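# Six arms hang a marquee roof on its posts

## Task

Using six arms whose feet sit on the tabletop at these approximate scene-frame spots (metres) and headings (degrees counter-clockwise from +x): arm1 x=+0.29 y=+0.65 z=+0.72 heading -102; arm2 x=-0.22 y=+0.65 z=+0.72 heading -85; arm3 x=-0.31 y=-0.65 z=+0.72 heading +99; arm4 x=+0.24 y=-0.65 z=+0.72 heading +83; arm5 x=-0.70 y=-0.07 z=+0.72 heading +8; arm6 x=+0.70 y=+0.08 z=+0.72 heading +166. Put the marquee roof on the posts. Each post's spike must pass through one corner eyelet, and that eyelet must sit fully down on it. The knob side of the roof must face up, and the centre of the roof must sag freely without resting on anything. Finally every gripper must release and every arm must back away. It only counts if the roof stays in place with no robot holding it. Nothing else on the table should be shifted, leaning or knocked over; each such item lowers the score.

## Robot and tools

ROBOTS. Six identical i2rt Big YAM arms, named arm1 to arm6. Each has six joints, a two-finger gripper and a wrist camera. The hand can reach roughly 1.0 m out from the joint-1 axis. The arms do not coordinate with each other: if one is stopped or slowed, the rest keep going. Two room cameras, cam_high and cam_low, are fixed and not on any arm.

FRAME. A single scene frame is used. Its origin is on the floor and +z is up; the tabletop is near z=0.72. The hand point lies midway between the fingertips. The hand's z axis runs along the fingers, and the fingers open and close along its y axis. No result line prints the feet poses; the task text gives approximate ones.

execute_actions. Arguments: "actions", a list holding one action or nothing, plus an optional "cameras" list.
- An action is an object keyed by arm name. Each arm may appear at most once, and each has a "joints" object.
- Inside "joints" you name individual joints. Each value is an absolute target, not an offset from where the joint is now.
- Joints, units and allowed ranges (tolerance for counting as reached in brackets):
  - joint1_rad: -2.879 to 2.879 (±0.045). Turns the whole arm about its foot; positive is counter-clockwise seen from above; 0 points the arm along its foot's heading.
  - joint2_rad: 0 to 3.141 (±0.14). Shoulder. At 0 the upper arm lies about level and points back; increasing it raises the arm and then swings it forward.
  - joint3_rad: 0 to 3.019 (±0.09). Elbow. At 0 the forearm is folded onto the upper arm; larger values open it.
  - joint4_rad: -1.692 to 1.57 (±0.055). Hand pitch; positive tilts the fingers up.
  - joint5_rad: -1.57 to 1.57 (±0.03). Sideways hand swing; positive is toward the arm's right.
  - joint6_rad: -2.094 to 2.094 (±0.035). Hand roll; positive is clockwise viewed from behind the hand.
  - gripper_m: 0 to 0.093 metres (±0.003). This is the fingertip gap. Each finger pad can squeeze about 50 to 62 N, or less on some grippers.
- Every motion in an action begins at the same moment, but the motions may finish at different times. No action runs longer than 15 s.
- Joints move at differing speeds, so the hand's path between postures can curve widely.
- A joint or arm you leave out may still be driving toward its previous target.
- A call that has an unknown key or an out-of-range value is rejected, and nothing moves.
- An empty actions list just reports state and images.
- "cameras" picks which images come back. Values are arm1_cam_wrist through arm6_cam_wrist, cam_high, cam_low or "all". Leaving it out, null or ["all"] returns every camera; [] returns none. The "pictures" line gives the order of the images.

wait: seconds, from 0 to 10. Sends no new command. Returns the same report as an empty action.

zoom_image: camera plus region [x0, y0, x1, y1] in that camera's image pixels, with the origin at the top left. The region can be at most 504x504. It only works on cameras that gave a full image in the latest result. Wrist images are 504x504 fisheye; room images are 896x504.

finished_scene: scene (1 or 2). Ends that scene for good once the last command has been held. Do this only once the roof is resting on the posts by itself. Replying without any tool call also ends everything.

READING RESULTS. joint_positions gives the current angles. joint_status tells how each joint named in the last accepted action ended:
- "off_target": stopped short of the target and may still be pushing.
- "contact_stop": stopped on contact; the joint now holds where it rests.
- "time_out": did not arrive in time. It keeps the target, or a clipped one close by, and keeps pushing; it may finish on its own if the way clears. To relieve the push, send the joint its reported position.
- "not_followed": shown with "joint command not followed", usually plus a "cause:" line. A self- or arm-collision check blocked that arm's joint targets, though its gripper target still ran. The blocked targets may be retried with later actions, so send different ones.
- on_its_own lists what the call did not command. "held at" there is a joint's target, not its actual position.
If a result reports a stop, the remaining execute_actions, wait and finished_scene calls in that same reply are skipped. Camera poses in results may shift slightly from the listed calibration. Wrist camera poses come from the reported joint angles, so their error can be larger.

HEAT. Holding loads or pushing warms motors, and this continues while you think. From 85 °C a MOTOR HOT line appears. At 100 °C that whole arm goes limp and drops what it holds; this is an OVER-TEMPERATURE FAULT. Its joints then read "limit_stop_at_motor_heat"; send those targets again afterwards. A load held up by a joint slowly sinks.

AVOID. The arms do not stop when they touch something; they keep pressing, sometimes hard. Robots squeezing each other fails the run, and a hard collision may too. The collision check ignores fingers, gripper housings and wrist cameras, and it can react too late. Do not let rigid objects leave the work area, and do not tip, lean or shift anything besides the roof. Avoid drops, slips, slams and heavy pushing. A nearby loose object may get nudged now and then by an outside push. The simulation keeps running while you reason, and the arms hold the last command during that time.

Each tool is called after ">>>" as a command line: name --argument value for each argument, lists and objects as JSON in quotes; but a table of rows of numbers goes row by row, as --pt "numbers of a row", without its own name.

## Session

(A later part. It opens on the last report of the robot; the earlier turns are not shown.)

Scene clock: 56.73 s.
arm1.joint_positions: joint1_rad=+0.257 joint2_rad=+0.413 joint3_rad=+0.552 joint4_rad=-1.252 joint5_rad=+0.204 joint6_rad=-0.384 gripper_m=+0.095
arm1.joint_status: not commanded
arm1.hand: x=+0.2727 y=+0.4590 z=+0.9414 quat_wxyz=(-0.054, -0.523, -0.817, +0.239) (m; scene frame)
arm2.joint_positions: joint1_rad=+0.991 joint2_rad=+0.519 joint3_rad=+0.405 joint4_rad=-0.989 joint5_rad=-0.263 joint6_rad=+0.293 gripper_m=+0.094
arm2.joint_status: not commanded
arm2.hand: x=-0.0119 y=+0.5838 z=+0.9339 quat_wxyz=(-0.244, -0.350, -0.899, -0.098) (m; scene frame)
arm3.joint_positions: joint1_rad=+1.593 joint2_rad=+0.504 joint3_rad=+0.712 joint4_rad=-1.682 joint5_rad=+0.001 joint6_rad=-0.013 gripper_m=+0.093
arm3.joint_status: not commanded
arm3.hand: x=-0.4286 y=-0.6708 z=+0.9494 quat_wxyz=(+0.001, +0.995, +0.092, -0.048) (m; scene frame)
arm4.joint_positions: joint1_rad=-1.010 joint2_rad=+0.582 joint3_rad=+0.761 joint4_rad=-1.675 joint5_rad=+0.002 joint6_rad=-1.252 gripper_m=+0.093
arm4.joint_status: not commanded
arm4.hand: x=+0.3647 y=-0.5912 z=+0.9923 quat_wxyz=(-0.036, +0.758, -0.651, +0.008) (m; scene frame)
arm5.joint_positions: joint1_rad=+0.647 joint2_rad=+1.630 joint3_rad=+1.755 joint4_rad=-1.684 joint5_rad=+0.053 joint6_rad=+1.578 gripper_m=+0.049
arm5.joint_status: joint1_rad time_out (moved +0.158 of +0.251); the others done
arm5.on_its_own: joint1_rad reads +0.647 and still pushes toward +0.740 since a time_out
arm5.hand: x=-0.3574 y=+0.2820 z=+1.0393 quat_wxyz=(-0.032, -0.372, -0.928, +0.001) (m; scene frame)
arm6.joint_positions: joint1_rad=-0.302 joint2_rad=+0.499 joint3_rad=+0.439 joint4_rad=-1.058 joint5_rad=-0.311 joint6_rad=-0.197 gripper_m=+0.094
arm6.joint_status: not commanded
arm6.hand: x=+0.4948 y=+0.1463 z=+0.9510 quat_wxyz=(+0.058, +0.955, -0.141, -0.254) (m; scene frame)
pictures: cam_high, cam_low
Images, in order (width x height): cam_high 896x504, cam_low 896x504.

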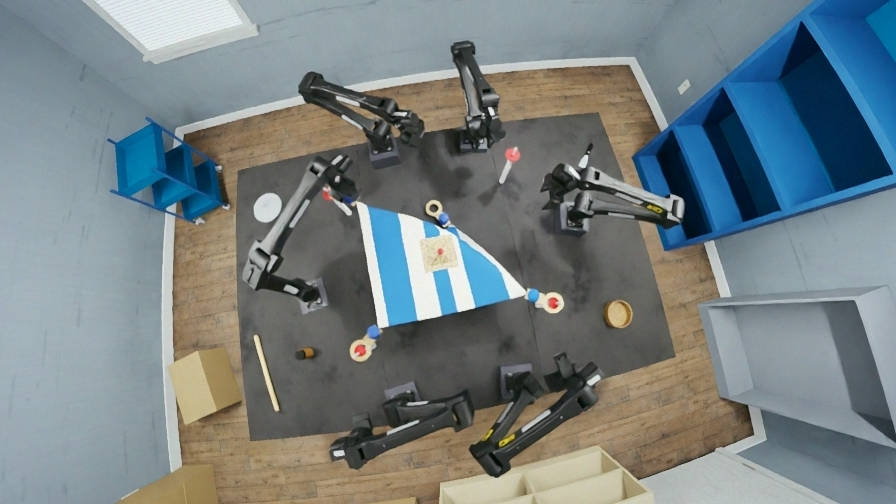

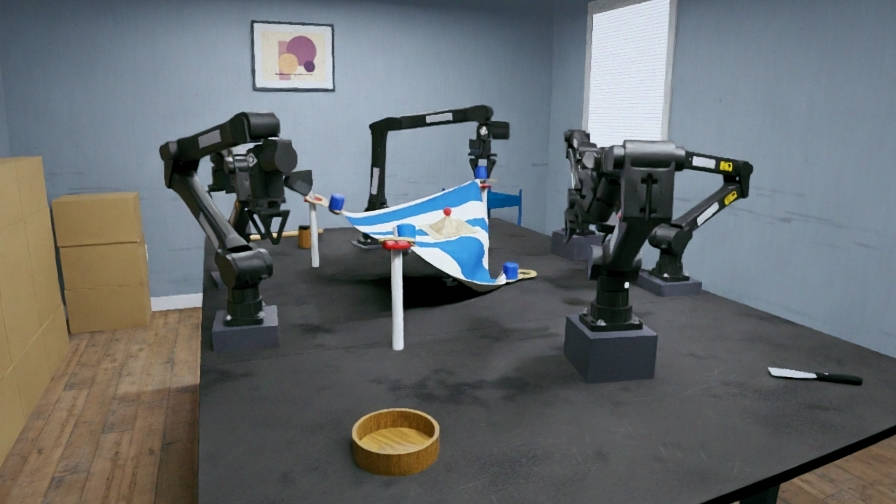

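>>> execute_actions --actions '[{"arm5":{"joints":{"joint1_rad":0.65,"gripper_m":0.093}}}]' --cameras '[]'

>>> execute_actions --actions '[{"arm5":{"joints":{"joint2_rad":1.4}}}]' --cameras '[]'

>>> execute_actions --actions '[{"arm5":{"joints":{"joint1_rad":1.6,"joint2_rad":0.5,"joint3_rad":0.8}}}]' --cameras '["cam_high","cam_low"]'

Scene clock: 57.80 s.
arm1.joint_positions: joint1_rad=+0.257 joint2_rad=+0.413 joint3_rad=+0.552 joint4_rad=-1.252 joint5_rad=+0.204 joint6_rad=-0.384 gripper_m=+0.095
arm1.joint_status: not commanded
arm1.hand: x=+0.2727 y=+0.4590 z=+0.9414 quat_wxyz=(-0.054, -0.523, -0.817, +0.239) (m; scene frame)
arm2.joint_positions: joint1_rad=+0.991 joint2_rad=+0.519 joint3_rad=+0.405 joint4_rad=-0.989 joint5_rad=-0.263 joint6_rad=+0.293 gripper_m=+0.094
arm2.joint_status: not commanded
arm2.hand: x=-0.0119 y=+0.5838 z=+0.9339 quat_wxyz=(-0.244, -0.350, -0.899, -0.098) (m; scene frame)
arm3.joint_positions: joint1_rad=+1.593 joint2_rad=+0.504 joint3_rad=+0.712 joint4_rad=-1.682 joint5_rad=+0.001 joint6_rad=-0.013 gripper_m=+0.093
arm3.joint_status: not commanded
arm3.hand: x=-0.4286 y=-0.6708 z=+0.9494 quat_wxyz=(+0.001, +0.995, +0.092, -0.048) (m; scene frame)
arm4.joint_positions: joint1_rad=-1.010 joint2_rad=+0.582 joint3_rad=+0.761 joint4_rad=-1.675 joint5_rad=+0.002 joint6_rad=-1.252 gripper_m=+0.093
arm4.joint_status: not commanded
arm4.hand: x=+0.3647 y=-0.5912 z=+0.9923 quat_wxyz=(-0.036, +0.758, -0.651, +0.008) (m; scene frame)
arm5.joint_positions: joint1_rad=+0.656 joint2_rad=+1.630 joint3_rad=+1.755 joint4_rad=-1.684 joint5_rad=+0.003 joint6_rad=+1.578 gripper_m=+0.093
arm5.joint_status: all done
arm5.hand: x=-0.3668 y=+0.2909 z=+1.0390 quat_wxyz=(-0.008, -0.368, -0.930, -0.008) (m; scene frame)
arm6.joint_positions: joint1_rad=-0.302 joint2_rad=+0.499 joint3_rad=+0.439 joint4_rad=-1.058 joint5_rad=-0.311 joint6_rad=-0.197 gripper_m=+0.094
arm6.joint_status: not commanded
arm6.hand: x=+0.4948 y=+0.1463 z=+0.9510 quat_wxyz=(+0.058, +0.955, -0.141, -0.254) (m; scene frame)
pictures: none
No camera images: the call's "cameras" was empty. Leave "cameras" out to get every camera's image.

Scene clock: 59.17 s.
arm1.joint_positions: joint1_rad=+0.257 joint2_rad=+0.413 joint3_rad=+0.552 joint4_rad=-1.252 joint5_rad=+0.204 joint6_rad=-0.384 gripper_m=+0.095
arm1.joint_status: not commanded
arm1.hand: x=+0.2727 y=+0.4590 z=+0.9414 quat_wxyz=(-0.054, -0.523, -0.817, +0.239) (m; scene frame)
arm2.joint_positions: joint1_rad=+0.991 joint2_rad=+0.519 joint3_rad=+0.405 joint4_rad=-0.989 joint5_rad=-0.263 joint6_rad=+0.293 gripper_m=+0.094
arm2.joint_status: not commanded
arm2.hand: x=-0.0119 y=+0.5838 z=+0.9339 quat_wxyz=(-0.244, -0.350, -0.899, -0.098) (m; scene frame)
arm3.joint_positions: joint1_rad=+1.593 joint2_rad=+0.504 joint3_rad=+0.712 joint4_rad=-1.682 joint5_rad=+0.001 joint6_rad=-0.013 gripper_m=+0.093
arm3.joint_status: not commanded
arm3.hand: x=-0.4286 y=-0.6708 z=+0.9494 quat_wxyz=(+0.001, +0.995, +0.092, -0.048) (m; scene frame)
arm4.joint_positions: joint1_rad=-1.010 joint2_rad=+0.582 joint3_rad=+0.761 joint4_rad=-1.675 joint5_rad=+0.002 joint6_rad=-1.252 gripper_m=+0.093
arm4.joint_status: not commanded
arm4.hand: x=+0.3647 y=-0.5912 z=+0.9923 quat_wxyz=(-0.036, +0.758, -0.651, +0.008) (m; scene frame)
arm5.joint_positions: joint1_rad=+0.656 joint2_rad=+1.400 joint3_rad=+1.773 joint4_rad=-1.684 joint5_rad=+0.003 joint6_rad=+1.578 gripper_m=+0.093
arm5.joint_status: all done
arm5.hand: x=-0.4025 y=+0.2535 z=+1.1492 quat_wxyz=(-0.053, -0.365, -0.921, -0.123) (m; scene frame)
arm6.joint_positions: joint1_rad=-0.302 joint2_rad=+0.499 joint3_rad=+0.439 joint4_rad=-1.058 joint5_rad=-0.311 joint6_rad=-0.197 gripper_m=+0.094
arm6.joint_status: not commanded
arm6.hand: x=+0.4948 y=+0.1463 z=+0.9510 quat_wxyz=(+0.058, +0.955, -0.141, -0.254) (m; scene frame)
pictures: none
No camera images: the call's "cameras" was empty. Leave "cameras" out to get every camera's image.

Scene clock: 60.70 s.
arm1.joint_positions: joint1_rad=+0.257 joint2_rad=+0.413 joint3_rad=+0.552 joint4_rad=-1.252 joint5_rad=+0.204 joint6_rad=-0.384 gripper_m=+0.095
arm1.joint_status: not commanded
arm1.hand: x=+0.2727 y=+0.4590 z=+0.9414 quat_wxyz=(-0.054, -0.523, -0.817, +0.239) (m; scene frame)
arm2.joint_positions: joint1_rad=+0.991 joint2_rad=+0.519 joint3_rad=+0.405 joint4_rad=-0.989 joint5_rad=-0.263 joint6_rad=+0.293 gripper_m=+0.094
arm2.joint_status: not commanded
arm2.hand: x=-0.0119 y=+0.5838 z=+0.9339 quat_wxyz=(-0.244, -0.350, -0.899, -0.098) (m; scene frame)
arm3.joint_positions: joint1_rad=+1.593 joint2_rad=+0.504 joint3_rad=+0.712 joint4_rad=-1.682 joint5_rad=+0.001 joint6_rad=-0.013 gripper_m=+0.093
arm3.joint_status: not commanded
arm3.hand: x=-0.4286 y=-0.6708 z=+0.9494 quat_wxyz=(+0.001, +0.995, +0.092, -0.048) (m; scene frame)
arm4.joint_positions: joint1_rad=-1.010 joint2_rad=+0.582 joint3_rad=+0.761 joint4_rad=-1.675 joint5_rad=+0.002 joint6_rad=-1.252 gripper_m=+0.093
arm4.joint_status: not commanded
arm4.hand: x=+0.3647 y=-0.5912 z=+0.9923 quat_wxyz=(-0.036, +0.758, -0.651, +0.008) (m; scene frame)
arm5.joint_positions: joint1_rad=+1.592 joint2_rad=+0.509 joint3_rad=+0.798 joint4_rad=-1.687 joint5_rad=-0.001 joint6_rad=+1.578 gripper_m=+0.093
arm5.joint_status: all done
arm5.hand: x=-0.7272 y=+0.0598 z=+0.9692 quat_wxyz=(+0.003, +0.091, -0.992, -0.086) (m; scene frame)
arm6.joint_positions: joint1_rad=-0.302 joint2_rad=+0.499 joint3_rad=+0.439 joint4_rad=-1.058 joint5_rad=-0.311 joint6_rad=-0.197 gripper_m=+0.094
arm6.joint_status: not commanded
arm6.hand: x=+0.4948 y=+0.1463 z=+0.9510 quat_wxyz=(+0.058, +0.955, -0.141, -0.254) (m; scene frame)
pictures: cam_high, cam_low
Images, in order (width x height): cam_high 896x504, cam_low 896x504.

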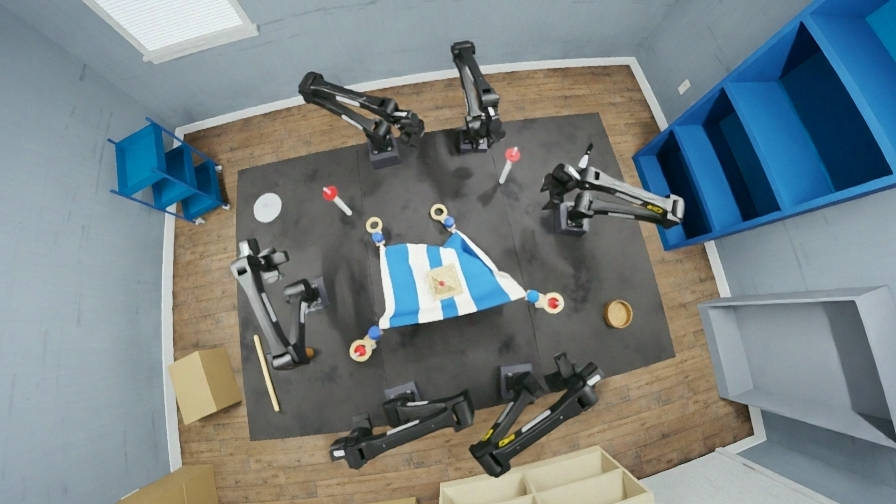

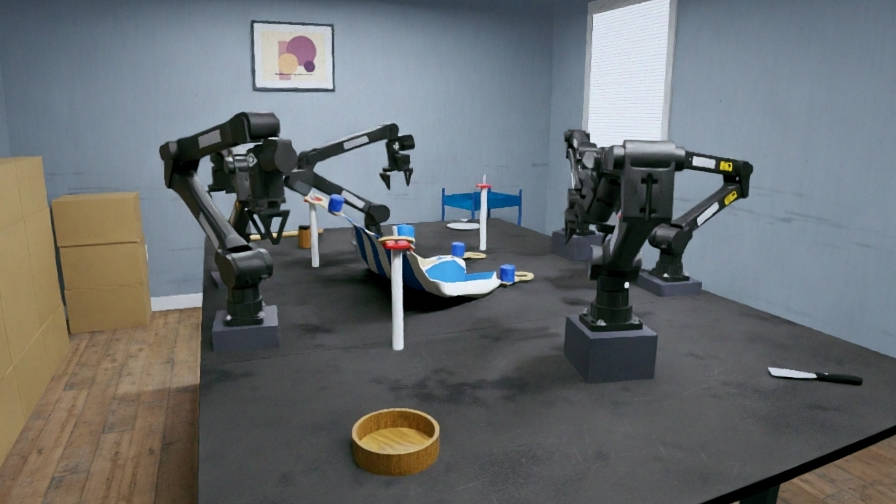

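>>> execute_actions --actions '[{"arm2":{"joints":{"joint1_rad":-0.22,"joint2_rad":1.6,"joint3_rad":1.17,"joint4_rad":-1.12,"joint5_rad":0,"joint6_rad":-0.2}},"arm1":{"joints":{"joint1_rad":-0.23,"joint2_rad":1.685,"joint3_rad":1.26,"joint4_rad":-1.13,"joint5_rad":0,"joint6_rad":-1.0}}}]' --cameras '["arm1_cam_wrist","arm2_cam_wrist"]'

Scene clock: 63.27 s.
arm1.joint_positions: joint1_rad=-0.230 joint2_rad=+1.689 joint3_rad=+1.220 joint4_rad=-1.134 joint5_rad=+0.003 joint6_rad=-0.989 gripper_m=+0.095
arm1.joint_status: all done
arm1.hand: x=+0.1102 y=+0.2187 z=+0.8404 quat_wxyz=(+0.004, -0.468, -0.883, -0.017) (m; scene frame)
arm2.joint_positions: joint1_rad=-0.224 joint2_rad=+1.609 joint3_rad=+1.126 joint4_rad=-1.110 joint5_rad=+0.000 joint6_rad=-0.185 gripper_m=+0.094
arm2.joint_status: all done
arm2.hand: x=-0.2902 y=+0.2194 z=+0.9005 quat_wxyz=(+0.003, -0.698, -0.716, -0.006) (m; scene frame)
arm3.joint_positions: joint1_rad=+1.593 joint2_rad=+0.504 joint3_rad=+0.712 joint4_rad=-1.682 joint5_rad=+0.001 joint6_rad=-0.013 gripper_m=+0.093
arm3.joint_status: not commanded
arm3.hand: x=-0.4286 y=-0.6708 z=+0.9494 quat_wxyz=(+0.001, +0.995, +0.092, -0.048) (m; scene frame)
arm4.joint_positions: joint1_rad=-1.010 joint2_rad=+0.582 joint3_rad=+0.761 joint4_rad=-1.675 joint5_rad=+0.002 joint6_rad=-1.252 gripper_m=+0.093
arm4.joint_status: not commanded
arm4.hand: x=+0.3647 y=-0.5912 z=+0.9923 quat_wxyz=(-0.036, +0.758, -0.651, +0.008) (m; scene frame)
arm5.joint_positions: joint1_rad=+1.592 joint2_rad=+0.509 joint3_rad=+0.798 joint4_rad=-1.687 joint5_rad=-0.001 joint6_rad=+1.578 gripper_m=+0.093
arm5.joint_status: not commanded
arm5.hand: x=-0.7272 y=+0.0598 z=+0.9692 quat_wxyz=(+0.003, +0.091, -0.992, -0.086) (m; scene frame)
arm6.joint_positions: joint1_rad=-0.302 joint2_rad=+0.499 joint3_rad=+0.439 joint4_rad=-1.058 joint5_rad=-0.311 joint6_rad=-0.197 gripper_m=+0.094
arm6.joint_status: not commanded
arm6.hand: x=+0.4948 y=+0.1463 z=+0.9510 quat_wxyz=(+0.058, +0.955, -0.141, -0.254) (m; scene frame)
pictures: arm1_cam_wrist, arm2_cam_wrist
camera_calibration (this result's frames):
arm1_cam_wrist: T_world_to_cam=[[-0.82626, -0.561783, -0.0411655, 0.249728], [-0.469596, 0.646624, 0.60113, -0.590298], [-0.311086, 0.51602, -0.79809, 0.713544], [0, 0, 0, 1]] pos_world=[0.151112, 0.153791, 0.934599]
arm2_cam_wrist: T_world_to_cam=[[-0.999034, -0.0350449, -0.0265111, -0.256284], [-0.0439373, 0.806296, 0.589878, -0.709524], [0.000703608, 0.590473, -0.807057, 0.715026], [0, 0, 0, 1]] pos_world=[-0.287714, 0.140902, 0.988804]
Images, in order (width x height): arm1_cam_wrist 504x504, arm2_cam_wrist 504x504.

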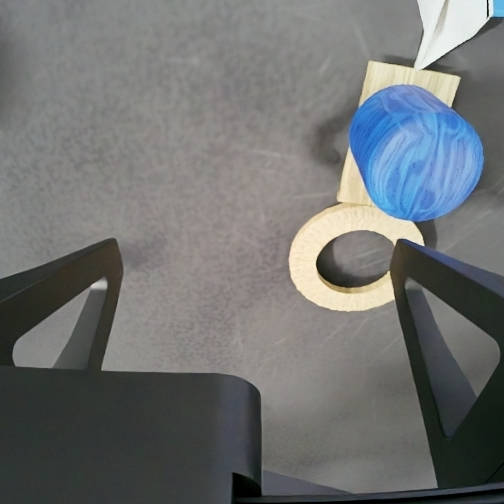

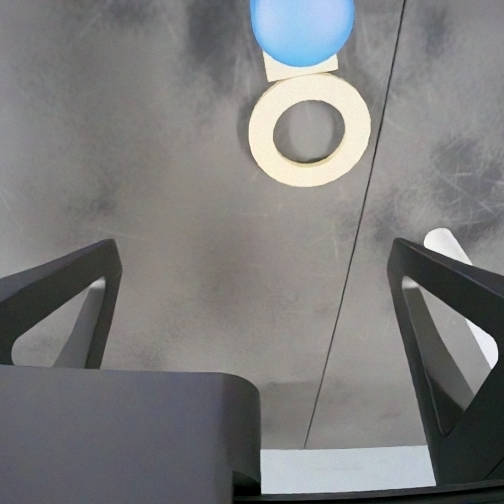

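>>> execute_actions --actions '[{"arm2":{"joints":{"joint1_rad":-0.23,"joint2_rad":1.815,"joint3_rad":1.345,"joint4_rad":-1.07}},"arm1":{"joints":{"joint1_rad":-0.275,"joint2_rad":1.837,"joint3_rad":1.45,"joint4_rad":-1.15,"joint6_rad":-1.1}}}]' --cameras '["arm1_cam_wrist","arm2_cam_wrist"]'

Scene clock: 64.90 s.
arm1.joint_positions: joint1_rad=-0.276 joint2_rad=+1.832 joint3_rad=+1.401 joint4_rad=-1.144 joint5_rad=+0.003 joint6_rad=-1.089 gripper_m=+0.095
arm1.joint_status: all done
arm1.hand: x=+0.0635 y=+0.1692 z=+0.8328 quat_wxyz=(+0.002, -0.444, -0.896, -0.004) (m; scene frame)
arm2.joint_positions: joint1_rad=-0.224 joint2_rad=+1.820 joint3_rad=+1.312 joint4_rad=-1.076 joint5_rad=+0.000 joint6_rad=-0.186 gripper_m=+0.094
arm2.joint_status: all done
arm2.hand: x=-0.3021 y=+0.1456 z=+0.8667 quat_wxyz=(+0.001, -0.698, -0.716, -0.003) (m; scene frame)
arm3.joint_positions: joint1_rad=+1.593 joint2_rad=+0.504 joint3_rad=+0.712 joint4_rad=-1.682 joint5_rad=+0.001 joint6_rad=-0.013 gripper_m=+0.093
arm3.joint_status: not commanded
arm3.hand: x=-0.4286 y=-0.6708 z=+0.9494 quat_wxyz=(+0.001, +0.995, +0.092, -0.048) (m; scene frame)
arm4.joint_positions: joint1_rad=-1.010 joint2_rad=+0.582 joint3_rad=+0.761 joint4_rad=-1.675 joint5_rad=+0.002 joint6_rad=-1.252 gripper_m=+0.093
arm4.joint_status: not commanded
arm4.hand: x=+0.3647 y=-0.5912 z=+0.9923 quat_wxyz=(-0.036, +0.758, -0.651, +0.008) (m; scene frame)
arm5.joint_positions: joint1_rad=+1.592 joint2_rad=+0.509 joint3_rad=+0.798 joint4_rad=-1.687 joint5_rad=-0.001 joint6_rad=+1.578 gripper_m=+0.093
arm5.joint_status: not commanded
arm5.hand: x=-0.7272 y=+0.0598 z=+0.9692 quat_wxyz=(+0.003, +0.091, -0.992, -0.086) (m; scene frame)
arm6.joint_positions: joint1_rad=-0.302 joint2_rad=+0.499 joint3_rad=+0.439 joint4_rad=-1.058 joint5_rad=-0.311 joint6_rad=-0.197 gripper_m=+0.094
arm6.joint_status: not commanded
arm6.hand: x=+0.4948 y=+0.1463 z=+0.9510 quat_wxyz=(+0.058, +0.955, -0.141, -0.254) (m; scene frame)
pictures: arm1_cam_wrist, arm2_cam_wrist
camera_calibration (this result's frames):
arm1_cam_wrist: T_world_to_cam=[[-0.794845, -0.606487, -0.0198981, 0.170865], [-0.499511, 0.635323, 0.588943, -0.561707], [-0.344544, 0.478057, -0.80793, 0.735247], [0, 0, 0, 1]] pos_world=[0.108557, 0.109003, 0.928241]
arm2_cam_wrist: T_world_to_cam=[[-0.999055, -0.0356243, -0.0248826, -0.272975], [-0.0434498, 0.811141, 0.583235, -0.625366], [-0.000594013, 0.583765, -0.811922, 0.736119], [0, 0, 0, 1]] pos_world=[-0.299452, 0.0678146, 0.955614]
Images, in order (width x height): arm1_cam_wrist 504x504, arm2_cam_wrist 504x504.

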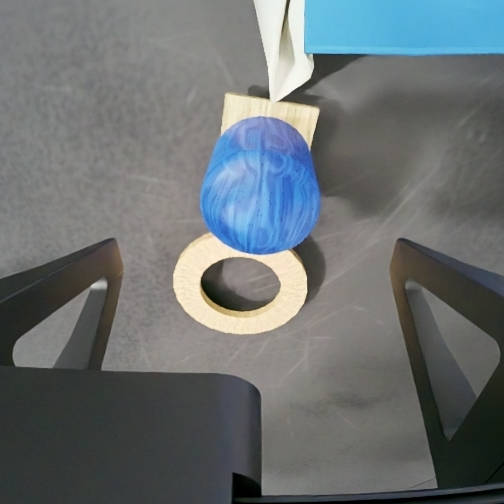

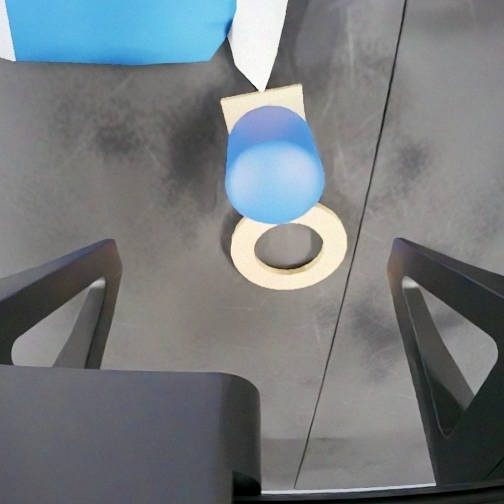

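>>> execute_actions --actions '[{"arm2":{"joints":{"joint2_rad":1.955,"joint3_rad":1.225,"joint4_rad":-0.815}},"arm1":{"joints":{"joint2_rad":1.92,"joint3_rad":1.36,"joint4_rad":-0.97}}}]' --cameras '["arm1_cam_wrist","arm2_cam_wrist"]'

Scene clock: 67.20 s.
arm1.joint_positions: joint1_rad=-0.276 joint2_rad=+1.924 joint3_rad=+1.356 joint4_rad=-0.982 joint5_rad=+0.003 joint6_rad=-1.089 gripper_m=+0.095
arm1.joint_status: all done
arm1.hand: x=+0.0583 y=+0.1583 z=+0.7708 quat_wxyz=(+0.002, -0.444, -0.896, +0.009) (m; scene frame)
arm2.joint_positions: joint1_rad=-0.224 joint2_rad=+1.966 joint3_rad=+1.210 joint4_rad=-0.830 joint5_rad=+0.000 joint6_rad=-0.186 gripper_m=+0.094
arm2.joint_status: all done
arm2.hand: x=-0.3009 y=+0.1517 z=+0.7637 quat_wxyz=(+0.001, -0.698, -0.716, -0.004) (m; scene frame)
arm3.joint_positions: joint1_rad=+1.593 joint2_rad=+0.504 joint3_rad=+0.712 joint4_rad=-1.682 joint5_rad=+0.001 joint6_rad=-0.013 gripper_m=+0.093
arm3.joint_status: not commanded
arm3.hand: x=-0.4286 y=-0.6708 z=+0.9494 quat_wxyz=(+0.001, +0.995, +0.092, -0.048) (m; scene frame)
arm4.joint_positions: joint1_rad=-1.010 joint2_rad=+0.582 joint3_rad=+0.761 joint4_rad=-1.675 joint5_rad=+0.002 joint6_rad=-1.252 gripper_m=+0.093
arm4.joint_status: not commanded
arm4.hand: x=+0.3647 y=-0.5912 z=+0.9923 quat_wxyz=(-0.036, +0.758, -0.651, +0.008) (m; scene frame)
arm5.joint_positions: joint1_rad=+1.592 joint2_rad=+0.509 joint3_rad=+0.798 joint4_rad=-1.687 joint5_rad=-0.001 joint6_rad=+1.578 gripper_m=+0.093
arm5.joint_status: not commanded
arm5.hand: x=-0.7272 y=+0.0598 z=+0.9692 quat_wxyz=(+0.003, +0.091, -0.992, -0.086) (m; scene frame)
arm6.joint_positions: joint1_rad=-0.302 joint2_rad=+0.499 joint3_rad=+0.439 joint4_rad=-1.058 joint5_rad=-0.311 joint6_rad=-0.197 gripper_m=+0.094
arm6.joint_status: not commanded
arm6.hand: x=+0.4948 y=+0.1463 z=+0.9510 quat_wxyz=(+0.058, +0.955, -0.141, -0.254) (m; scene frame)
pictures: arm1_cam_wrist, arm2_cam_wrist
camera_calibration (this result's frames):
arm1_cam_wrist: T_world_to_cam=[[-0.794443, -0.607333, 0.0024347, 0.14176], [-0.493783, 0.648233, 0.579631, -0.516122], [-0.353608, 0.459282, -0.814875, 0.697425], [0, 0, 0, 1]] pos_world=[0.104383, 0.100348, 0.86713]
arm2_cam_wrist: T_world_to_cam=[[-0.999048, -0.0355804, -0.025254, -0.27387], [-0.0436304, 0.810041, 0.584748, -0.571247], [-0.000348771, 0.585293, -0.810822, 0.647922], [0, 0, 0, 1]] pos_world=[-0.298307, 0.0737649, 0.852468]
Images, in order (width x height): arm1_cam_wrist 504x504, arm2_cam_wrist 504x504.

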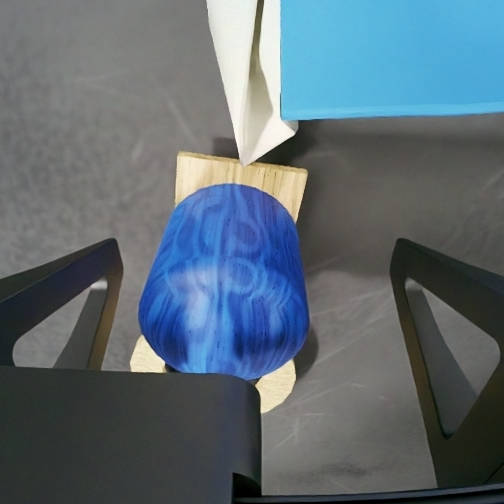

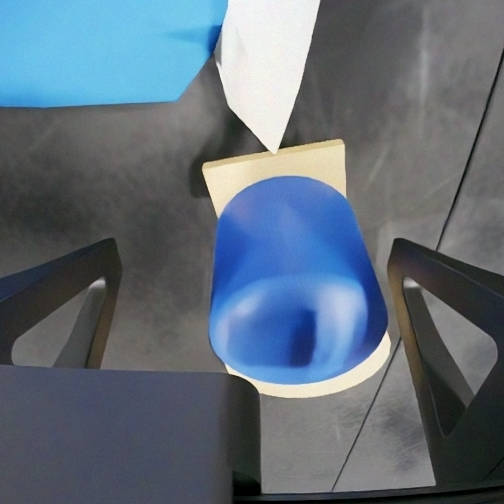

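>>> execute_actions --actions '[{"arm2":{"joints":{"joint2_rad":2.0,"joint4_rad":-0.79}},"arm1":{"joints":{"joint3_rad":1.31,"joint4_rad":-0.93}}}]' --cameras '[]'

>>> execute_actions --actions '[{"arm2":{"joints":{"gripper_m":0.02}},"arm1":{"joints":{"gripper_m":0.02}}}]' --cameras '[]'

>>> execute_actions --actions '[{"arm2":{"joints":{"joint2_rad":1.7,"joint3_rad":1.8,"joint4_rad":-1.63}},"arm1":{"joints":{"joint2_rad":1.7,"joint3_rad":1.8,"joint4_rad":-1.63}}}]' --cameras '[]'

>>> execute_actions --actions '[{"arm2":{"joints":{"joint1_rad":-0.565,"joint2_rad":1.55,"joint3_rad":1.63,"joint4_rad":-1.62,"joint6_rad":-0.5}},"arm1":{"joints":{"joint1_rad":0.46,"joint2_rad":1.3,"joint3_rad":1.45,"joint4_rad":-1.68,"joint6_rad":0.3}}}]' --cameras '["cam_high","cam_low"]'

>>> zoom_image --camera "cam_high" --region '[280,120,580,260]'

Scene clock: 68.70 s.
arm1.joint_positions: joint1_rad=-0.276 joint2_rad=+1.924 joint3_rad=+1.309 joint4_rad=-0.943 joint5_rad=+0.003 joint6_rad=-1.089 gripper_m=+0.095
arm1.joint_status: all done
arm1.hand: x=+0.0632 y=+0.1689 z=+0.7561 quat_wxyz=(+0.002, -0.444, -0.896, +0.005) (m; scene frame)
arm2.joint_positions: joint1_rad=-0.224 joint2_rad=+1.987 joint3_rad=+1.210 joint4_rad=-0.805 joint5_rad=+0.000 joint6_rad=-0.186 gripper_m=+0.094
arm2.joint_status: all done
arm2.hand: x=-0.3013 y=+0.1496 z=+0.7533 quat_wxyz=(+0.000, -0.698, -0.716, -0.002) (m; scene frame)
arm3.joint_positions: joint1_rad=+1.593 joint2_rad=+0.504 joint3_rad=+0.712 joint4_rad=-1.682 joint5_rad=+0.001 joint6_rad=-0.013 gripper_m=+0.093
arm3.joint_status: not commanded
arm3.hand: x=-0.4286 y=-0.6708 z=+0.9494 quat_wxyz=(+0.001, +0.995, +0.092, -0.048) (m; scene frame)
arm4.joint_positions: joint1_rad=-1.010 joint2_rad=+0.582 joint3_rad=+0.761 joint4_rad=-1.675 joint5_rad=+0.002 joint6_rad=-1.252 gripper_m=+0.093
arm4.joint_status: not commanded
arm4.hand: x=+0.3647 y=-0.5912 z=+0.9923 quat_wxyz=(-0.036, +0.758, -0.651, +0.008) (m; scene frame)
arm5.joint_positions: joint1_rad=+1.592 joint2_rad=+0.509 joint3_rad=+0.798 joint4_rad=-1.687 joint5_rad=-0.001 joint6_rad=+1.578 gripper_m=+0.093
arm5.joint_status: not commanded
arm5.hand: x=-0.7272 y=+0.0598 z=+0.9692 quat_wxyz=(+0.003, +0.091, -0.992, -0.086) (m; scene frame)
arm6.joint_positions: joint1_rad=-0.302 joint2_rad=+0.499 joint3_rad=+0.439 joint4_rad=-1.058 joint5_rad=-0.311 joint6_rad=-0.197 gripper_m=+0.094
arm6.joint_status: not commanded
arm6.hand: x=+0.4948 y=+0.1463 z=+0.9510 quat_wxyz=(+0.058, +0.955, -0.141, -0.254) (m; scene frame)
pictures: none
No camera images: the call's "cameras" was empty. Leave "cameras" out to get every camera's image.

Scene clock: 69.37 s.
arm1.joint_positions: joint1_rad=-0.276 joint2_rad=+1.924 joint3_rad=+1.309 joint4_rad=-0.942 joint5_rad=+0.002 joint6_rad=-1.090 gripper_m=+0.048
arm1.joint_status: gripper_m off_target (ended at +0.048, target +0.020)
arm1.hand: x=+0.0632 y=+0.1686 z=+0.7561 quat_wxyz=(+0.002, -0.444, -0.896, +0.006) (m; scene frame)
arm2.joint_positions: joint1_rad=-0.224 joint2_rad=+1.987 joint3_rad=+1.210 joint4_rad=-0.804 joint5_rad=+0.000 joint6_rad=-0.186 gripper_m=+0.048
arm2.joint_status: gripper_m off_target (ended at +0.048, target +0.020)
arm2.hand: x=-0.3014 y=+0.1493 z=+0.7533 quat_wxyz=(+0.000, -0.698, -0.716, -0.002) (m; scene frame)
arm3.joint_positions: joint1_rad=+1.593 joint2_rad=+0.504 joint3_rad=+0.712 joint4_rad=-1.682 joint5_rad=+0.001 joint6_rad=-0.013 gripper_m=+0.093
arm3.joint_status: not commanded
arm3.hand: x=-0.4286 y=-0.6708 z=+0.9494 quat_wxyz=(+0.001, +0.995, +0.092, -0.048) (m; scene frame)
arm4.joint_positions: joint1_rad=-1.010 joint2_rad=+0.582 joint3_rad=+0.761 joint4_rad=-1.675 joint5_rad=+0.002 joint6_rad=-1.252 gripper_m=+0.093
arm4.joint_status: not commanded
arm4.hand: x=+0.3647 y=-0.5912 z=+0.9923 quat_wxyz=(-0.036, +0.758, -0.651, +0.008) (m; scene frame)
arm5.joint_positions: joint1_rad=+1.592 joint2_rad=+0.509 joint3_rad=+0.798 joint4_rad=-1.687 joint5_rad=-0.001 joint6_rad=+1.578 gripper_m=+0.093
arm5.joint_status: not commanded
arm5.hand: x=-0.7272 y=+0.0598 z=+0.9692 quat_wxyz=(+0.003, +0.091, -0.992, -0.086) (m; scene frame)
arm6.joint_positions: joint1_rad=-0.302 joint2_rad=+0.499 joint3_rad=+0.439 joint4_rad=-1.058 joint5_rad=-0.311 joint6_rad=-0.197 gripper_m=+0.094
arm6.joint_status: not commanded
arm6.hand: x=+0.4948 y=+0.1463 z=+0.9510 quat_wxyz=(+0.058, +0.955, -0.141, -0.254) (m; scene frame)
pictures: none
No camera images: the call's "cameras" was empty. Leave "cameras" out to get every camera's image.

Scene clock: 70.93 s.
arm1.joint_positions: joint1_rad=-0.276 joint2_rad=+1.700 joint3_rad=+1.772 joint4_rad=-1.618 joint5_rad=+0.002 joint6_rad=-1.091 gripper_m=+0.048
arm1.joint_status: all done
arm1.hand: x=+0.0663 y=+0.1739 z=+1.0390 quat_wxyz=(+0.002, -0.443, -0.896, +0.011) (m; scene frame)
arm2.joint_positions: joint1_rad=-0.224 joint2_rad=+1.715 joint3_rad=+1.775 joint4_rad=-1.616 joint5_rad=-0.001 joint6_rad=-0.191 gripper_m=+0.048
arm2.joint_status: all done
arm2.hand: x=-0.3049 y=+0.1307 z=+1.0903 quat_wxyz=(-0.007, -0.696, -0.718, +0.008) (m; scene frame)
arm3.joint_positions: joint1_rad=+1.593 joint2_rad=+0.504 joint3_rad=+0.712 joint4_rad=-1.682 joint5_rad=+0.001 joint6_rad=-0.013 gripper_m=+0.093
arm3.joint_status: not commanded
arm3.hand: x=-0.4286 y=-0.6708 z=+0.9494 quat_wxyz=(+0.001, +0.995, +0.092, -0.048) (m; scene frame)
arm4.joint_positions: joint1_rad=-1.010 joint2_rad=+0.582 joint3_rad=+0.761 joint4_rad=-1.675 joint5_rad=+0.002 joint6_rad=-1.252 gripper_m=+0.093
arm4.joint_status: not commanded
arm4.hand: x=+0.3647 y=-0.5912 z=+0.9923 quat_wxyz=(-0.036, +0.758, -0.651, +0.008) (m; scene frame)
arm5.joint_positions: joint1_rad=+1.592 joint2_rad=+0.509 joint3_rad=+0.798 joint4_rad=-1.687 joint5_rad=-0.001 joint6_rad=+1.578 gripper_m=+0.093
arm5.joint_status: not commanded
arm5.hand: x=-0.7272 y=+0.0598 z=+0.9692 quat_wxyz=(+0.003, +0.091, -0.992, -0.086) (m; scene frame)
arm6.joint_positions: joint1_rad=-0.302 joint2_rad=+0.499 joint3_rad=+0.439 joint4_rad=-1.058 joint5_rad=-0.311 joint6_rad=-0.197 gripper_m=+0.094
arm6.joint_status: not commanded
arm6.hand: x=+0.4948 y=+0.1463 z=+0.9510 quat_wxyz=(+0.058, +0.955, -0.141, -0.254) (m; scene frame)
pictures: none
No camera images: the call's "cameras" was empty. Leave "cameras" out to get every camera's image.

Scene clock: 74.27 s.
arm1.joint_positions: joint1_rad=+0.379 joint2_rad=+1.295 joint3_rad=+1.445 joint4_rad=-1.673 joint5_rad=+0.054 joint6_rad=+0.373 gripper_m=+0.048
arm1.joint_status: joint1_rad time_out (moved +0.655 of +0.736); joint6_rad time_out (moved +1.464 of +1.391); the others done
arm1.on_its_own: joint1_rad reads +0.379 and still pushes toward +0.460 since a time_out; joint6_rad reads +0.373 and still pushes toward +0.300 since a time_out
arm1.hand: x=+0.3607 y=+0.2819 z=+1.0850 quat_wxyz=(-0.006, -0.760, -0.649, +0.033) (m; scene frame)
arm2.joint_positions: joint1_rad=-0.496 joint2_rad=+1.555 joint3_rad=+1.607 joint4_rad=-1.638 joint5_rad=-0.041 joint6_rad=-0.577 gripper_m=+0.048
arm2.joint_status: joint1_rad time_out (moved -0.272 of -0.341); joint6_rad time_out (moved -0.386 of -0.309); the others done
arm2.on_its_own: joint1_rad reads -0.496 and still pushes toward -0.565 since a time_out; joint6_rad reads -0.577 and still pushes toward -0.500 since a time_out
arm2.hand: x=-0.4075 y=+0.2304 z=+1.1016 quat_wxyz=(-0.020, -0.654, -0.756, -0.010) (m; scene frame)
arm3.joint_positions: joint1_rad=+1.593 joint2_rad=+0.504 joint3_rad=+0.712 joint4_rad=-1.682 joint5_rad=+0.001 joint6_rad=-0.013 gripper_m=+0.093
arm3.joint_status: not commanded
arm3.hand: x=-0.4286 y=-0.6708 z=+0.9494 quat_wxyz=(+0.001, +0.995, +0.092, -0.048) (m; scene frame)
arm4.joint_positions: joint1_rad=-1.010 joint2_rad=+0.582 joint3_rad=+0.761 joint4_rad=-1.675 joint5_rad=+0.002 joint6_rad=-1.252 gripper_m=+0.093
arm4.joint_status: not commanded
arm4.hand: x=+0.3647 y=-0.5912 z=+0.9923 quat_wxyz=(-0.036, +0.758, -0.651, +0.008) (m; scene frame)
arm5.joint_positions: joint1_rad=+1.592 joint2_rad=+0.509 joint3_rad=+0.798 joint4_rad=-1.687 joint5_rad=-0.001 joint6_rad=+1.578 gripper_m=+0.093
arm5.joint_status: not commanded
arm5.hand: x=-0.7272 y=+0.0598 z=+0.9692 quat_wxyz=(+0.003, +0.091, -0.992, -0.086) (m; scene frame)
arm6.joint_positions: joint1_rad=-0.302 joint2_rad=+0.499 joint3_rad=+0.439 joint4_rad=-1.058 joint5_rad=-0.311 joint6_rad=-0.197 gripper_m=+0.094
arm6.joint_status: not commanded
arm6.hand: x=+0.4948 y=+0.1463 z=+0.9510 quat_wxyz=(+0.058, +0.955, -0.141, -0.254) (m; scene frame)
pictures: cam_high, cam_low
Images, in order (width x height): cam_high 896x504, cam_low 896x504.

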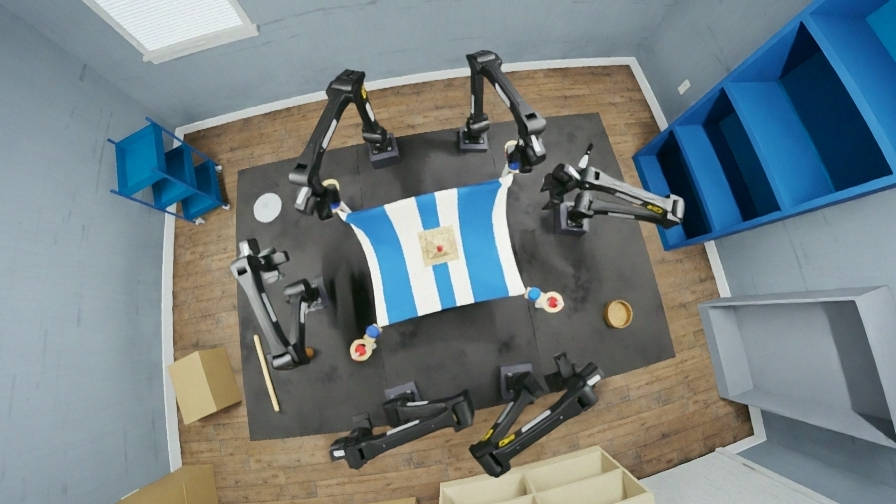

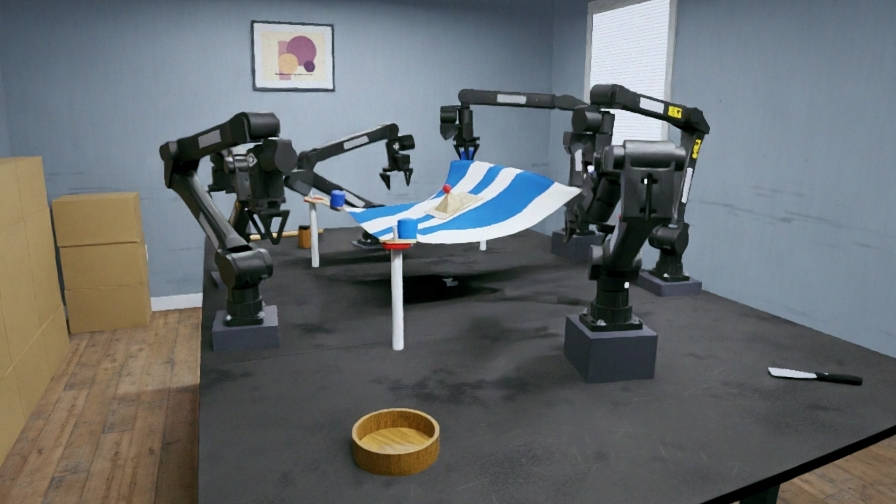

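Region (280, 120, 580, 260) of cam_high's 896x504 image, scaled by 1.680, with more detail than that image has; it fills the top 235 rows of this view, and the rest is white.

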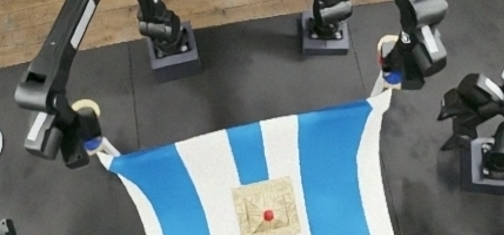

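>>> execute_actions --actions '[{"arm2":{"joints":{"joint1_rad":-0.48,"joint2_rad":1.447,"joint3_rad":1.52,"joint4_rad":-1.62,"joint6_rad":-1.2}},"arm1":{"joints":{"joint1_rad":0.32,"joint2_rad":1.21,"joint3_rad":1.38,"joint4_rad":-1.69,"joint6_rad":1.0}}}]' --cameras '["cam_high","cam_low"]'

>>> zoom_image --camera "cam_high" --region '[280,120,580,260]'

Scene clock: 76.23 s.
arm1.joint_positions: joint1_rad=+0.301 joint2_rad=+1.222 joint3_rad=+1.373 joint4_rad=-1.680 joint5_rad=+0.012 joint6_rad=+0.984 gripper_m=+0.048
arm1.joint_status: all done
arm1.hand: x=+0.3350 y=+0.3073 z=+1.0817 quat_wxyz=(-0.017, -0.935, -0.354, +0.010) (m; scene frame)
arm2.joint_positions: joint1_rad=-0.455 joint2_rad=+1.453 joint3_rad=+1.505 joint4_rad=-1.634 joint5_rad=-0.009 joint6_rad=-1.187 gripper_m=+0.048
arm2.joint_status: all done
arm2.hand: x=-0.3806 y=+0.2603 z=+1.1056 quat_wxyz=(-0.007, -0.378, -0.926, -0.002) (m; scene frame)
arm3.joint_positions: joint1_rad=+1.593 joint2_rad=+0.504 joint3_rad=+0.712 joint4_rad=-1.682 joint5_rad=+0.001 joint6_rad=-0.013 gripper_m=+0.093
arm3.joint_status: not commanded
arm3.hand: x=-0.4286 y=-0.6708 z=+0.9494 quat_wxyz=(+0.001, +0.995, +0.092, -0.048) (m; scene frame)
arm4.joint_positions: joint1_rad=-1.010 joint2_rad=+0.582 joint3_rad=+0.761 joint4_rad=-1.675 joint5_rad=+0.002 joint6_rad=-1.252 gripper_m=+0.093
arm4.joint_status: not commanded
arm4.hand: x=+0.3647 y=-0.5912 z=+0.9923 quat_wxyz=(-0.036, +0.758, -0.651, +0.008) (m; scene frame)
arm5.joint_positions: joint1_rad=+1.592 joint2_rad=+0.509 joint3_rad=+0.798 joint4_rad=-1.687 joint5_rad=-0.001 joint6_rad=+1.578 gripper_m=+0.093
arm5.joint_status: not commanded
arm5.hand: x=-0.7272 y=+0.0598 z=+0.9692 quat_wxyz=(+0.003, +0.091, -0.992, -0.086) (m; scene frame)
arm6.joint_positions: joint1_rad=-0.302 joint2_rad=+0.499 joint3_rad=+0.439 joint4_rad=-1.058 joint5_rad=-0.311 joint6_rad=-0.197 gripper_m=+0.094
arm6.joint_status: not commanded
arm6.hand: x=+0.4948 y=+0.1463 z=+0.9510 quat_wxyz=(+0.058, +0.955, -0.141, -0.254) (m; scene frame)
pictures: cam_high, cam_low
Images, in order (width x height): cam_high 896x504, cam_low 896x504.

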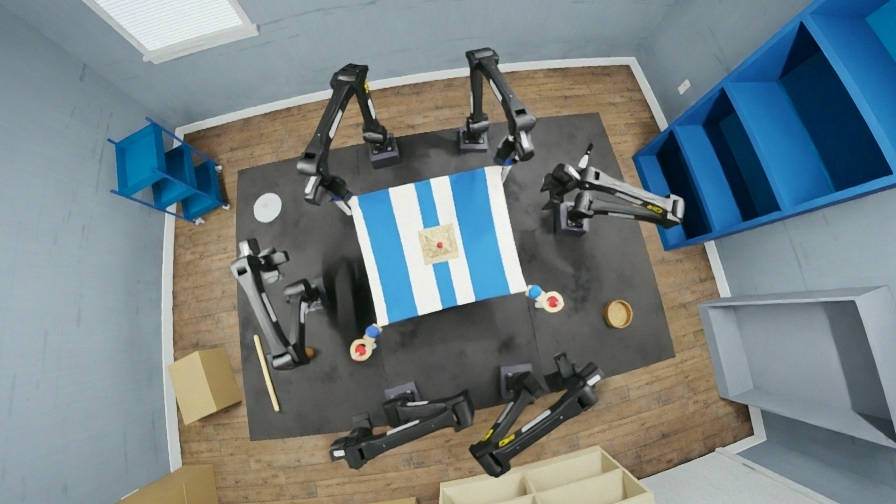

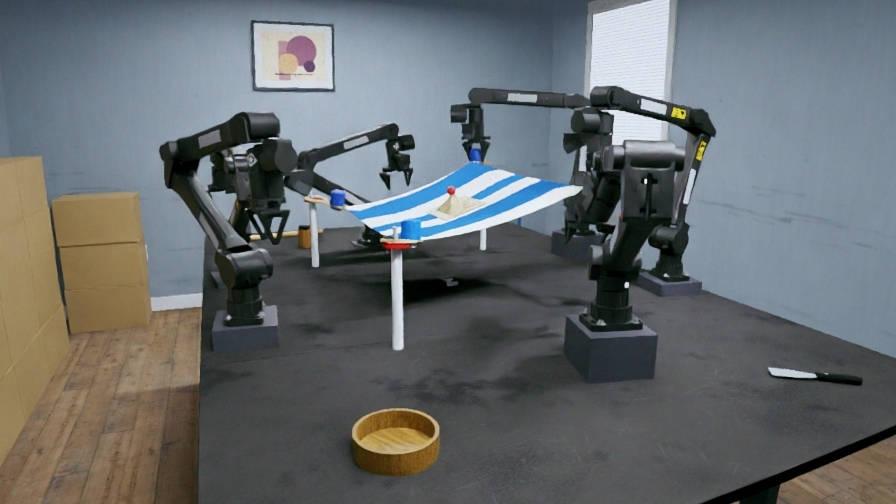

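Region (280, 120, 580, 260) of cam_high's 896x504 image, scaled by 1.680, with more detail than that image has; it fills the top 235 rows of this view, and the rest is white.

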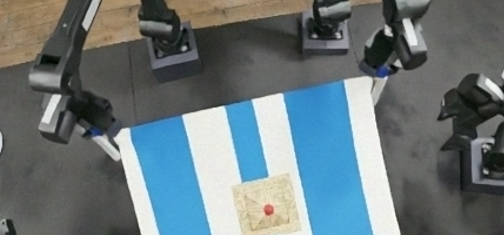

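>>> execute_actions --actions '[{"arm6":{"joints":{"joint1_rad":-0.52,"joint2_rad":0.4,"joint3_rad":0.45,"joint4_rad":-0.5,"joint5_rad":0,"joint6_rad":0}},"arm5":{"joints":{"joint1_rad":0.84,"joint2_rad":0.4,"joint3_rad":0.45,"joint4_rad":-0.45,"joint5_rad":0,"joint6_rad":0}}}]' --cameras '["arm5_cam_wrist","arm6_cam_wrist"]'

Scene clock: 95.23 s.
arm1.joint_positions: joint1_rad=+0.301 joint2_rad=+1.222 joint3_rad=+1.373 joint4_rad=-1.680 joint5_rad=+0.012 joint6_rad=+0.984 gripper_m=+0.048
arm1.joint_status: not commanded
arm1.hand: x=+0.3350 y=+0.3073 z=+1.0817 quat_wxyz=(-0.017, -0.935, -0.354, +0.010) (m; scene frame)
arm2.joint_positions: joint1_rad=-0.455 joint2_rad=+1.453 joint3_rad=+1.505 joint4_rad=-1.634 joint5_rad=-0.009 joint6_rad=-1.187 gripper_m=+0.048
arm2.joint_status: not commanded
arm2.hand: x=-0.3806 y=+0.2603 z=+1.1056 quat_wxyz=(-0.007, -0.378, -0.926, -0.002) (m; scene frame)
arm3.joint_positions: joint1_rad=+1.593 joint2_rad=+0.504 joint3_rad=+0.712 joint4_rad=-1.682 joint5_rad=+0.001 joint6_rad=-0.013 gripper_m=+0.093
arm3.joint_status: not commanded
arm3.hand: x=-0.4286 y=-0.6708 z=+0.9494 quat_wxyz=(+0.001, +0.995, +0.092, -0.048) (m; scene frame)
arm4.joint_positions: joint1_rad=-1.010 joint2_rad=+0.582 joint3_rad=+0.761 joint4_rad=-1.675 joint5_rad=+0.002 joint6_rad=-1.252 gripper_m=+0.093
arm4.joint_status: not commanded
arm4.hand: x=+0.3647 y=-0.5912 z=+0.9923 quat_wxyz=(-0.036, +0.758, -0.651, +0.008) (m; scene frame)
arm5.joint_positions: joint1_rad=+0.847 joint2_rad=+0.394 joint3_rad=+0.441 joint4_rad=-0.467 joint5_rad=-0.001 joint6_rad=+0.008 gripper_m=+0.093
arm5.joint_status: all done
arm5.hand: x=-0.5418 y=+0.1877 z=+0.9869 quat_wxyz=(-0.479, +0.406, -0.732, -0.265) (m; scene frame)
arm6.joint_positions: joint1_rad=-0.519 joint2_rad=+0.403 joint3_rad=+0.439 joint4_rad=-0.518 joint5_rad=-0.005 joint6_rad=-0.011 gripper_m=+0.094
arm6.joint_status: all done
arm6.hand: x=+0.4822 y=+0.2904 z=+1.0569 quat_wxyz=(-0.198, +0.798, -0.318, -0.472) (m; scene frame)
pictures: arm5_cam_wrist, arm6_cam_wrist
camera_calibration (this result's frames):
arm5_cam_wrist: T_world_to_cam=[[0.849765, -0.527001, 0.0129884, 0.548792], [-0.448205, -0.735242, -0.508459, 0.401592], [0.277508, 0.426249, -0.860988, 1.04594], [0, 0, 0, 1]] pos_world=[-0.576606, 0.13865, 1.09761]
arm6_cam_wrist: T_world_to_cam=[[0.690314, 0.723381, 0.0136883, -0.558645], [0.654007, -0.615797, -0.439397, 0.331885], [-0.309422, 0.312274, -0.898189, 1.13326], [0, 0, 0, 1]] pos_world=[0.519241, 0.254599, 1.17136]
Images, in order (width x height): arm5_cam_wrist 504x504, arm6_cam_wrist 504x504.

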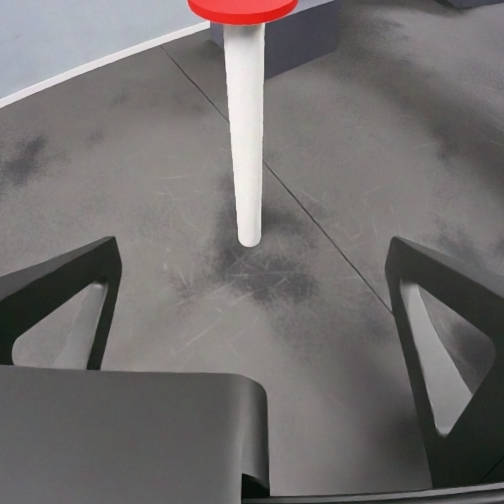

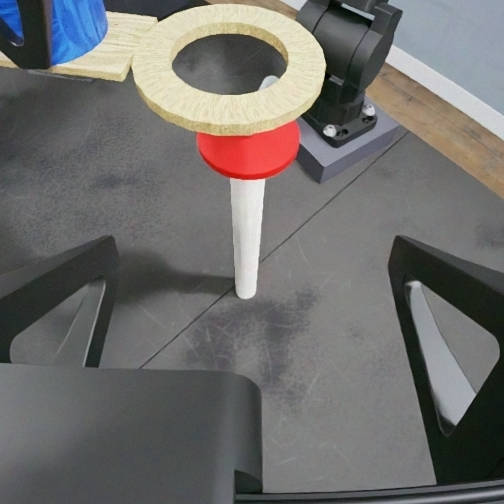

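>>> execute_actions --actions '[{"arm2":{"joints":{"joint1_rad":-0.56,"joint2_rad":1.40,"joint4_rad":-1.68,"joint6_rad":-1.27}},"arm1":{"joints":{"joint1_rad":0.345,"joint2_rad":1.185,"joint3_rad":1.35,"joint6_rad":1.02}},"arm5":{"joints":{"joint4_rad":-0.2}}}]' --cameras '["arm5_cam_wrist","arm6_cam_wrist"]'

Scene clock: 96.90 s.
arm1.joint_positions: joint1_rad=+0.326 joint2_rad=+1.208 joint3_rad=+1.349 joint4_rad=-1.680 joint5_rad=+0.014 joint6_rad=+1.010 gripper_m=+0.048
arm1.joint_status: all done
arm1.hand: x=+0.3422 y=+0.3158 z=+1.0770 quat_wxyz=(-0.013, -0.935, -0.354, +0.009) (m; scene frame)
arm2.joint_positions: joint1_rad=-0.535 joint2_rad=+1.415 joint3_rad=+1.505 joint4_rad=-1.668 joint5_rad=-0.016 joint6_rad=-1.260 gripper_m=+0.048
arm2.joint_status: all done
arm2.hand: x=-0.4037 y=+0.2871 z=+1.1205 quat_wxyz=(-0.010, -0.381, -0.924, +0.001) (m; scene frame)
arm3.joint_positions: joint1_rad=+1.593 joint2_rad=+0.504 joint3_rad=+0.712 joint4_rad=-1.682 joint5_rad=+0.001 joint6_rad=-0.013 gripper_m=+0.093
arm3.joint_status: not commanded
arm3.hand: x=-0.4286 y=-0.6708 z=+0.9494 quat_wxyz=(+0.001, +0.995, +0.092, -0.048) (m; scene frame)
arm4.joint_positions: joint1_rad=-1.010 joint2_rad=+0.582 joint3_rad=+0.761 joint4_rad=-1.675 joint5_rad=+0.002 joint6_rad=-1.252 gripper_m=+0.093
arm4.joint_status: not commanded
arm4.hand: x=+0.3647 y=-0.5912 z=+0.9923 quat_wxyz=(-0.036, +0.758, -0.651, +0.008) (m; scene frame)
arm5.joint_positions: joint1_rad=+0.847 joint2_rad=+0.394 joint3_rad=+0.441 joint4_rad=-0.217 joint5_rad=-0.001 joint6_rad=+0.007 gripper_m=+0.093
arm5.joint_status: all done
arm5.hand: x=-0.5330 y=+0.2028 z=+1.0457 quat_wxyz=(-0.566, +0.370, -0.666, -0.314) (m; scene frame)
arm6.joint_positions: joint1_rad=-0.519 joint2_rad=+0.403 joint3_rad=+0.439 joint4_rad=-0.518 joint5_rad=-0.005 joint6_rad=-0.011 gripper_m=+0.094
arm6.joint_status: not commanded
arm6.hand: x=+0.4822 y=+0.2904 z=+1.0569 quat_wxyz=(-0.198, +0.798, -0.318, -0.472) (m; scene frame)
pictures: arm5_cam_wrist, arm6_cam_wrist
camera_calibration (this result's frames):
arm5_cam_wrist: T_world_to_cam=[[0.849164, -0.527945, 0.0139498, 0.547348], [-0.365764, -0.60695, -0.705569, 0.670508], [0.380969, 0.594042, -0.708504, 0.949342], [0, 0, 0, 1]] pos_world=[-0.58121, 0.131986, 1.13807]
arm6_cam_wrist: T_world_to_cam=[[0.690314, 0.723381, 0.0136883, -0.558645], [0.654007, -0.615797, -0.439397, 0.331885], [-0.309422, 0.312274, -0.898189, 1.13326], [0, 0, 0, 1]] pos_world=[0.519241, 0.254599, 1.17136]
Images, in order (width x height): arm5_cam_wrist 504x504, arm6_cam_wrist 504x504.

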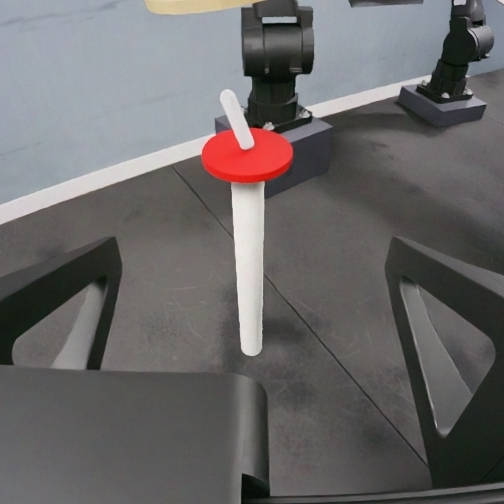

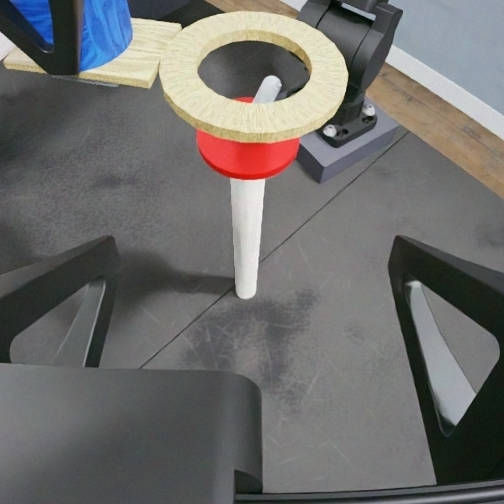

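>>> execute_actions --actions '[{"arm2":{"joints":{"joint3_rad":1.42,"joint4_rad":-1.58}},"arm1":{"joints":{"joint3_rad":1.24,"joint4_rad":-1.57}}}]' --cameras '["arm5_cam_wrist","arm6_cam_wrist"]'

Scene clock: 97.90 s.
arm1.joint_positions: joint1_rad=+0.326 joint2_rad=+1.198 joint3_rad=+1.234 joint4_rad=-1.578 joint5_rad=+0.014 joint6_rad=+1.011 gripper_m=+0.048
arm1.joint_status: all done
arm1.hand: x=+0.3420 y=+0.3169 z=+1.0364 quat_wxyz=(-0.011, -0.935, -0.354, +0.009) (m; scene frame)
arm2.joint_positions: joint1_rad=-0.535 joint2_rad=+1.411 joint3_rad=+1.403 joint4_rad=-1.594 joint5_rad=-0.016 joint6_rad=-1.260 gripper_m=+0.048
arm2.joint_status: all done
arm2.hand: x=-0.4009 y=+0.2923 z=+1.0827 quat_wxyz=(-0.011, -0.381, -0.924, -0.012) (m; scene frame)
arm3.joint_positions: joint1_rad=+1.593 joint2_rad=+0.504 joint3_rad=+0.712 joint4_rad=-1.682 joint5_rad=+0.001 joint6_rad=-0.013 gripper_m=+0.093
arm3.joint_status: not commanded
arm3.hand: x=-0.4286 y=-0.6708 z=+0.9494 quat_wxyz=(+0.001, +0.995, +0.092, -0.048) (m; scene frame)
arm4.joint_positions: joint1_rad=-1.010 joint2_rad=+0.582 joint3_rad=+0.761 joint4_rad=-1.675 joint5_rad=+0.002 joint6_rad=-1.252 gripper_m=+0.093
arm4.joint_status: not commanded
arm4.hand: x=+0.3647 y=-0.5912 z=+0.9923 quat_wxyz=(-0.036, +0.758, -0.651, +0.008) (m; scene frame)
arm5.joint_positions: joint1_rad=+0.847 joint2_rad=+0.394 joint3_rad=+0.441 joint4_rad=-0.217 joint5_rad=-0.001 joint6_rad=+0.007 gripper_m=+0.093
arm5.joint_status: not commanded
arm5.hand: x=-0.5330 y=+0.2028 z=+1.0457 quat_wxyz=(-0.566, +0.370, -0.666, -0.314) (m; scene frame)
arm6.joint_positions: joint1_rad=-0.519 joint2_rad=+0.403 joint3_rad=+0.439 joint4_rad=-0.518 joint5_rad=-0.005 joint6_rad=-0.011 gripper_m=+0.094
arm6.joint_status: not commanded
arm6.hand: x=+0.4822 y=+0.2904 z=+1.0569 quat_wxyz=(-0.198, +0.798, -0.318, -0.472) (m; scene frame)
pictures: arm5_cam_wrist, arm6_cam_wrist
camera_calibration (this result's frames):
arm5_cam_wrist: T_world_to_cam=[[0.849164, -0.527945, 0.0139498, 0.547348], [-0.365764, -0.60695, -0.705569, 0.670508], [0.380969, 0.594042, -0.708504, 0.949342], [0, 0, 0, 1]] pos_world=[-0.58121, 0.131986, 1.13807]
arm6_cam_wrist: T_world_to_cam=[[0.690314, 0.723381, 0.0136883, -0.558645], [0.654007, -0.615797, -0.439397, 0.331885], [-0.309422, 0.312274, -0.898189, 1.13326], [0, 0, 0, 1]] pos_world=[0.519241, 0.254599, 1.17136]
Images, in order (width x height): arm5_cam_wrist 504x504, arm6_cam_wrist 504x504.

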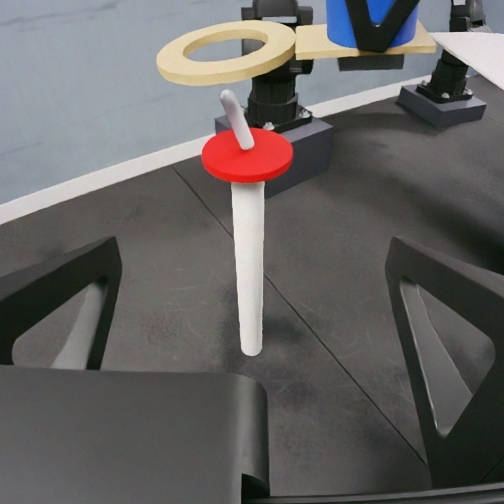

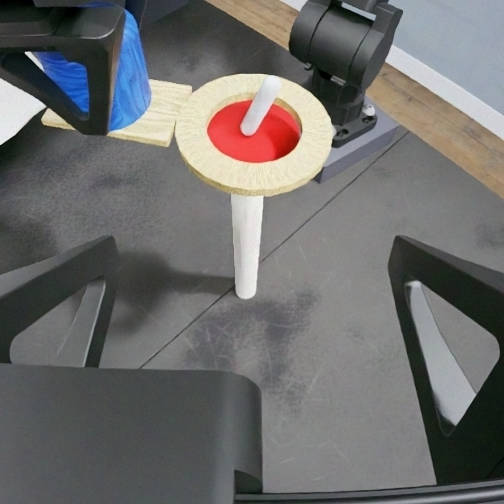

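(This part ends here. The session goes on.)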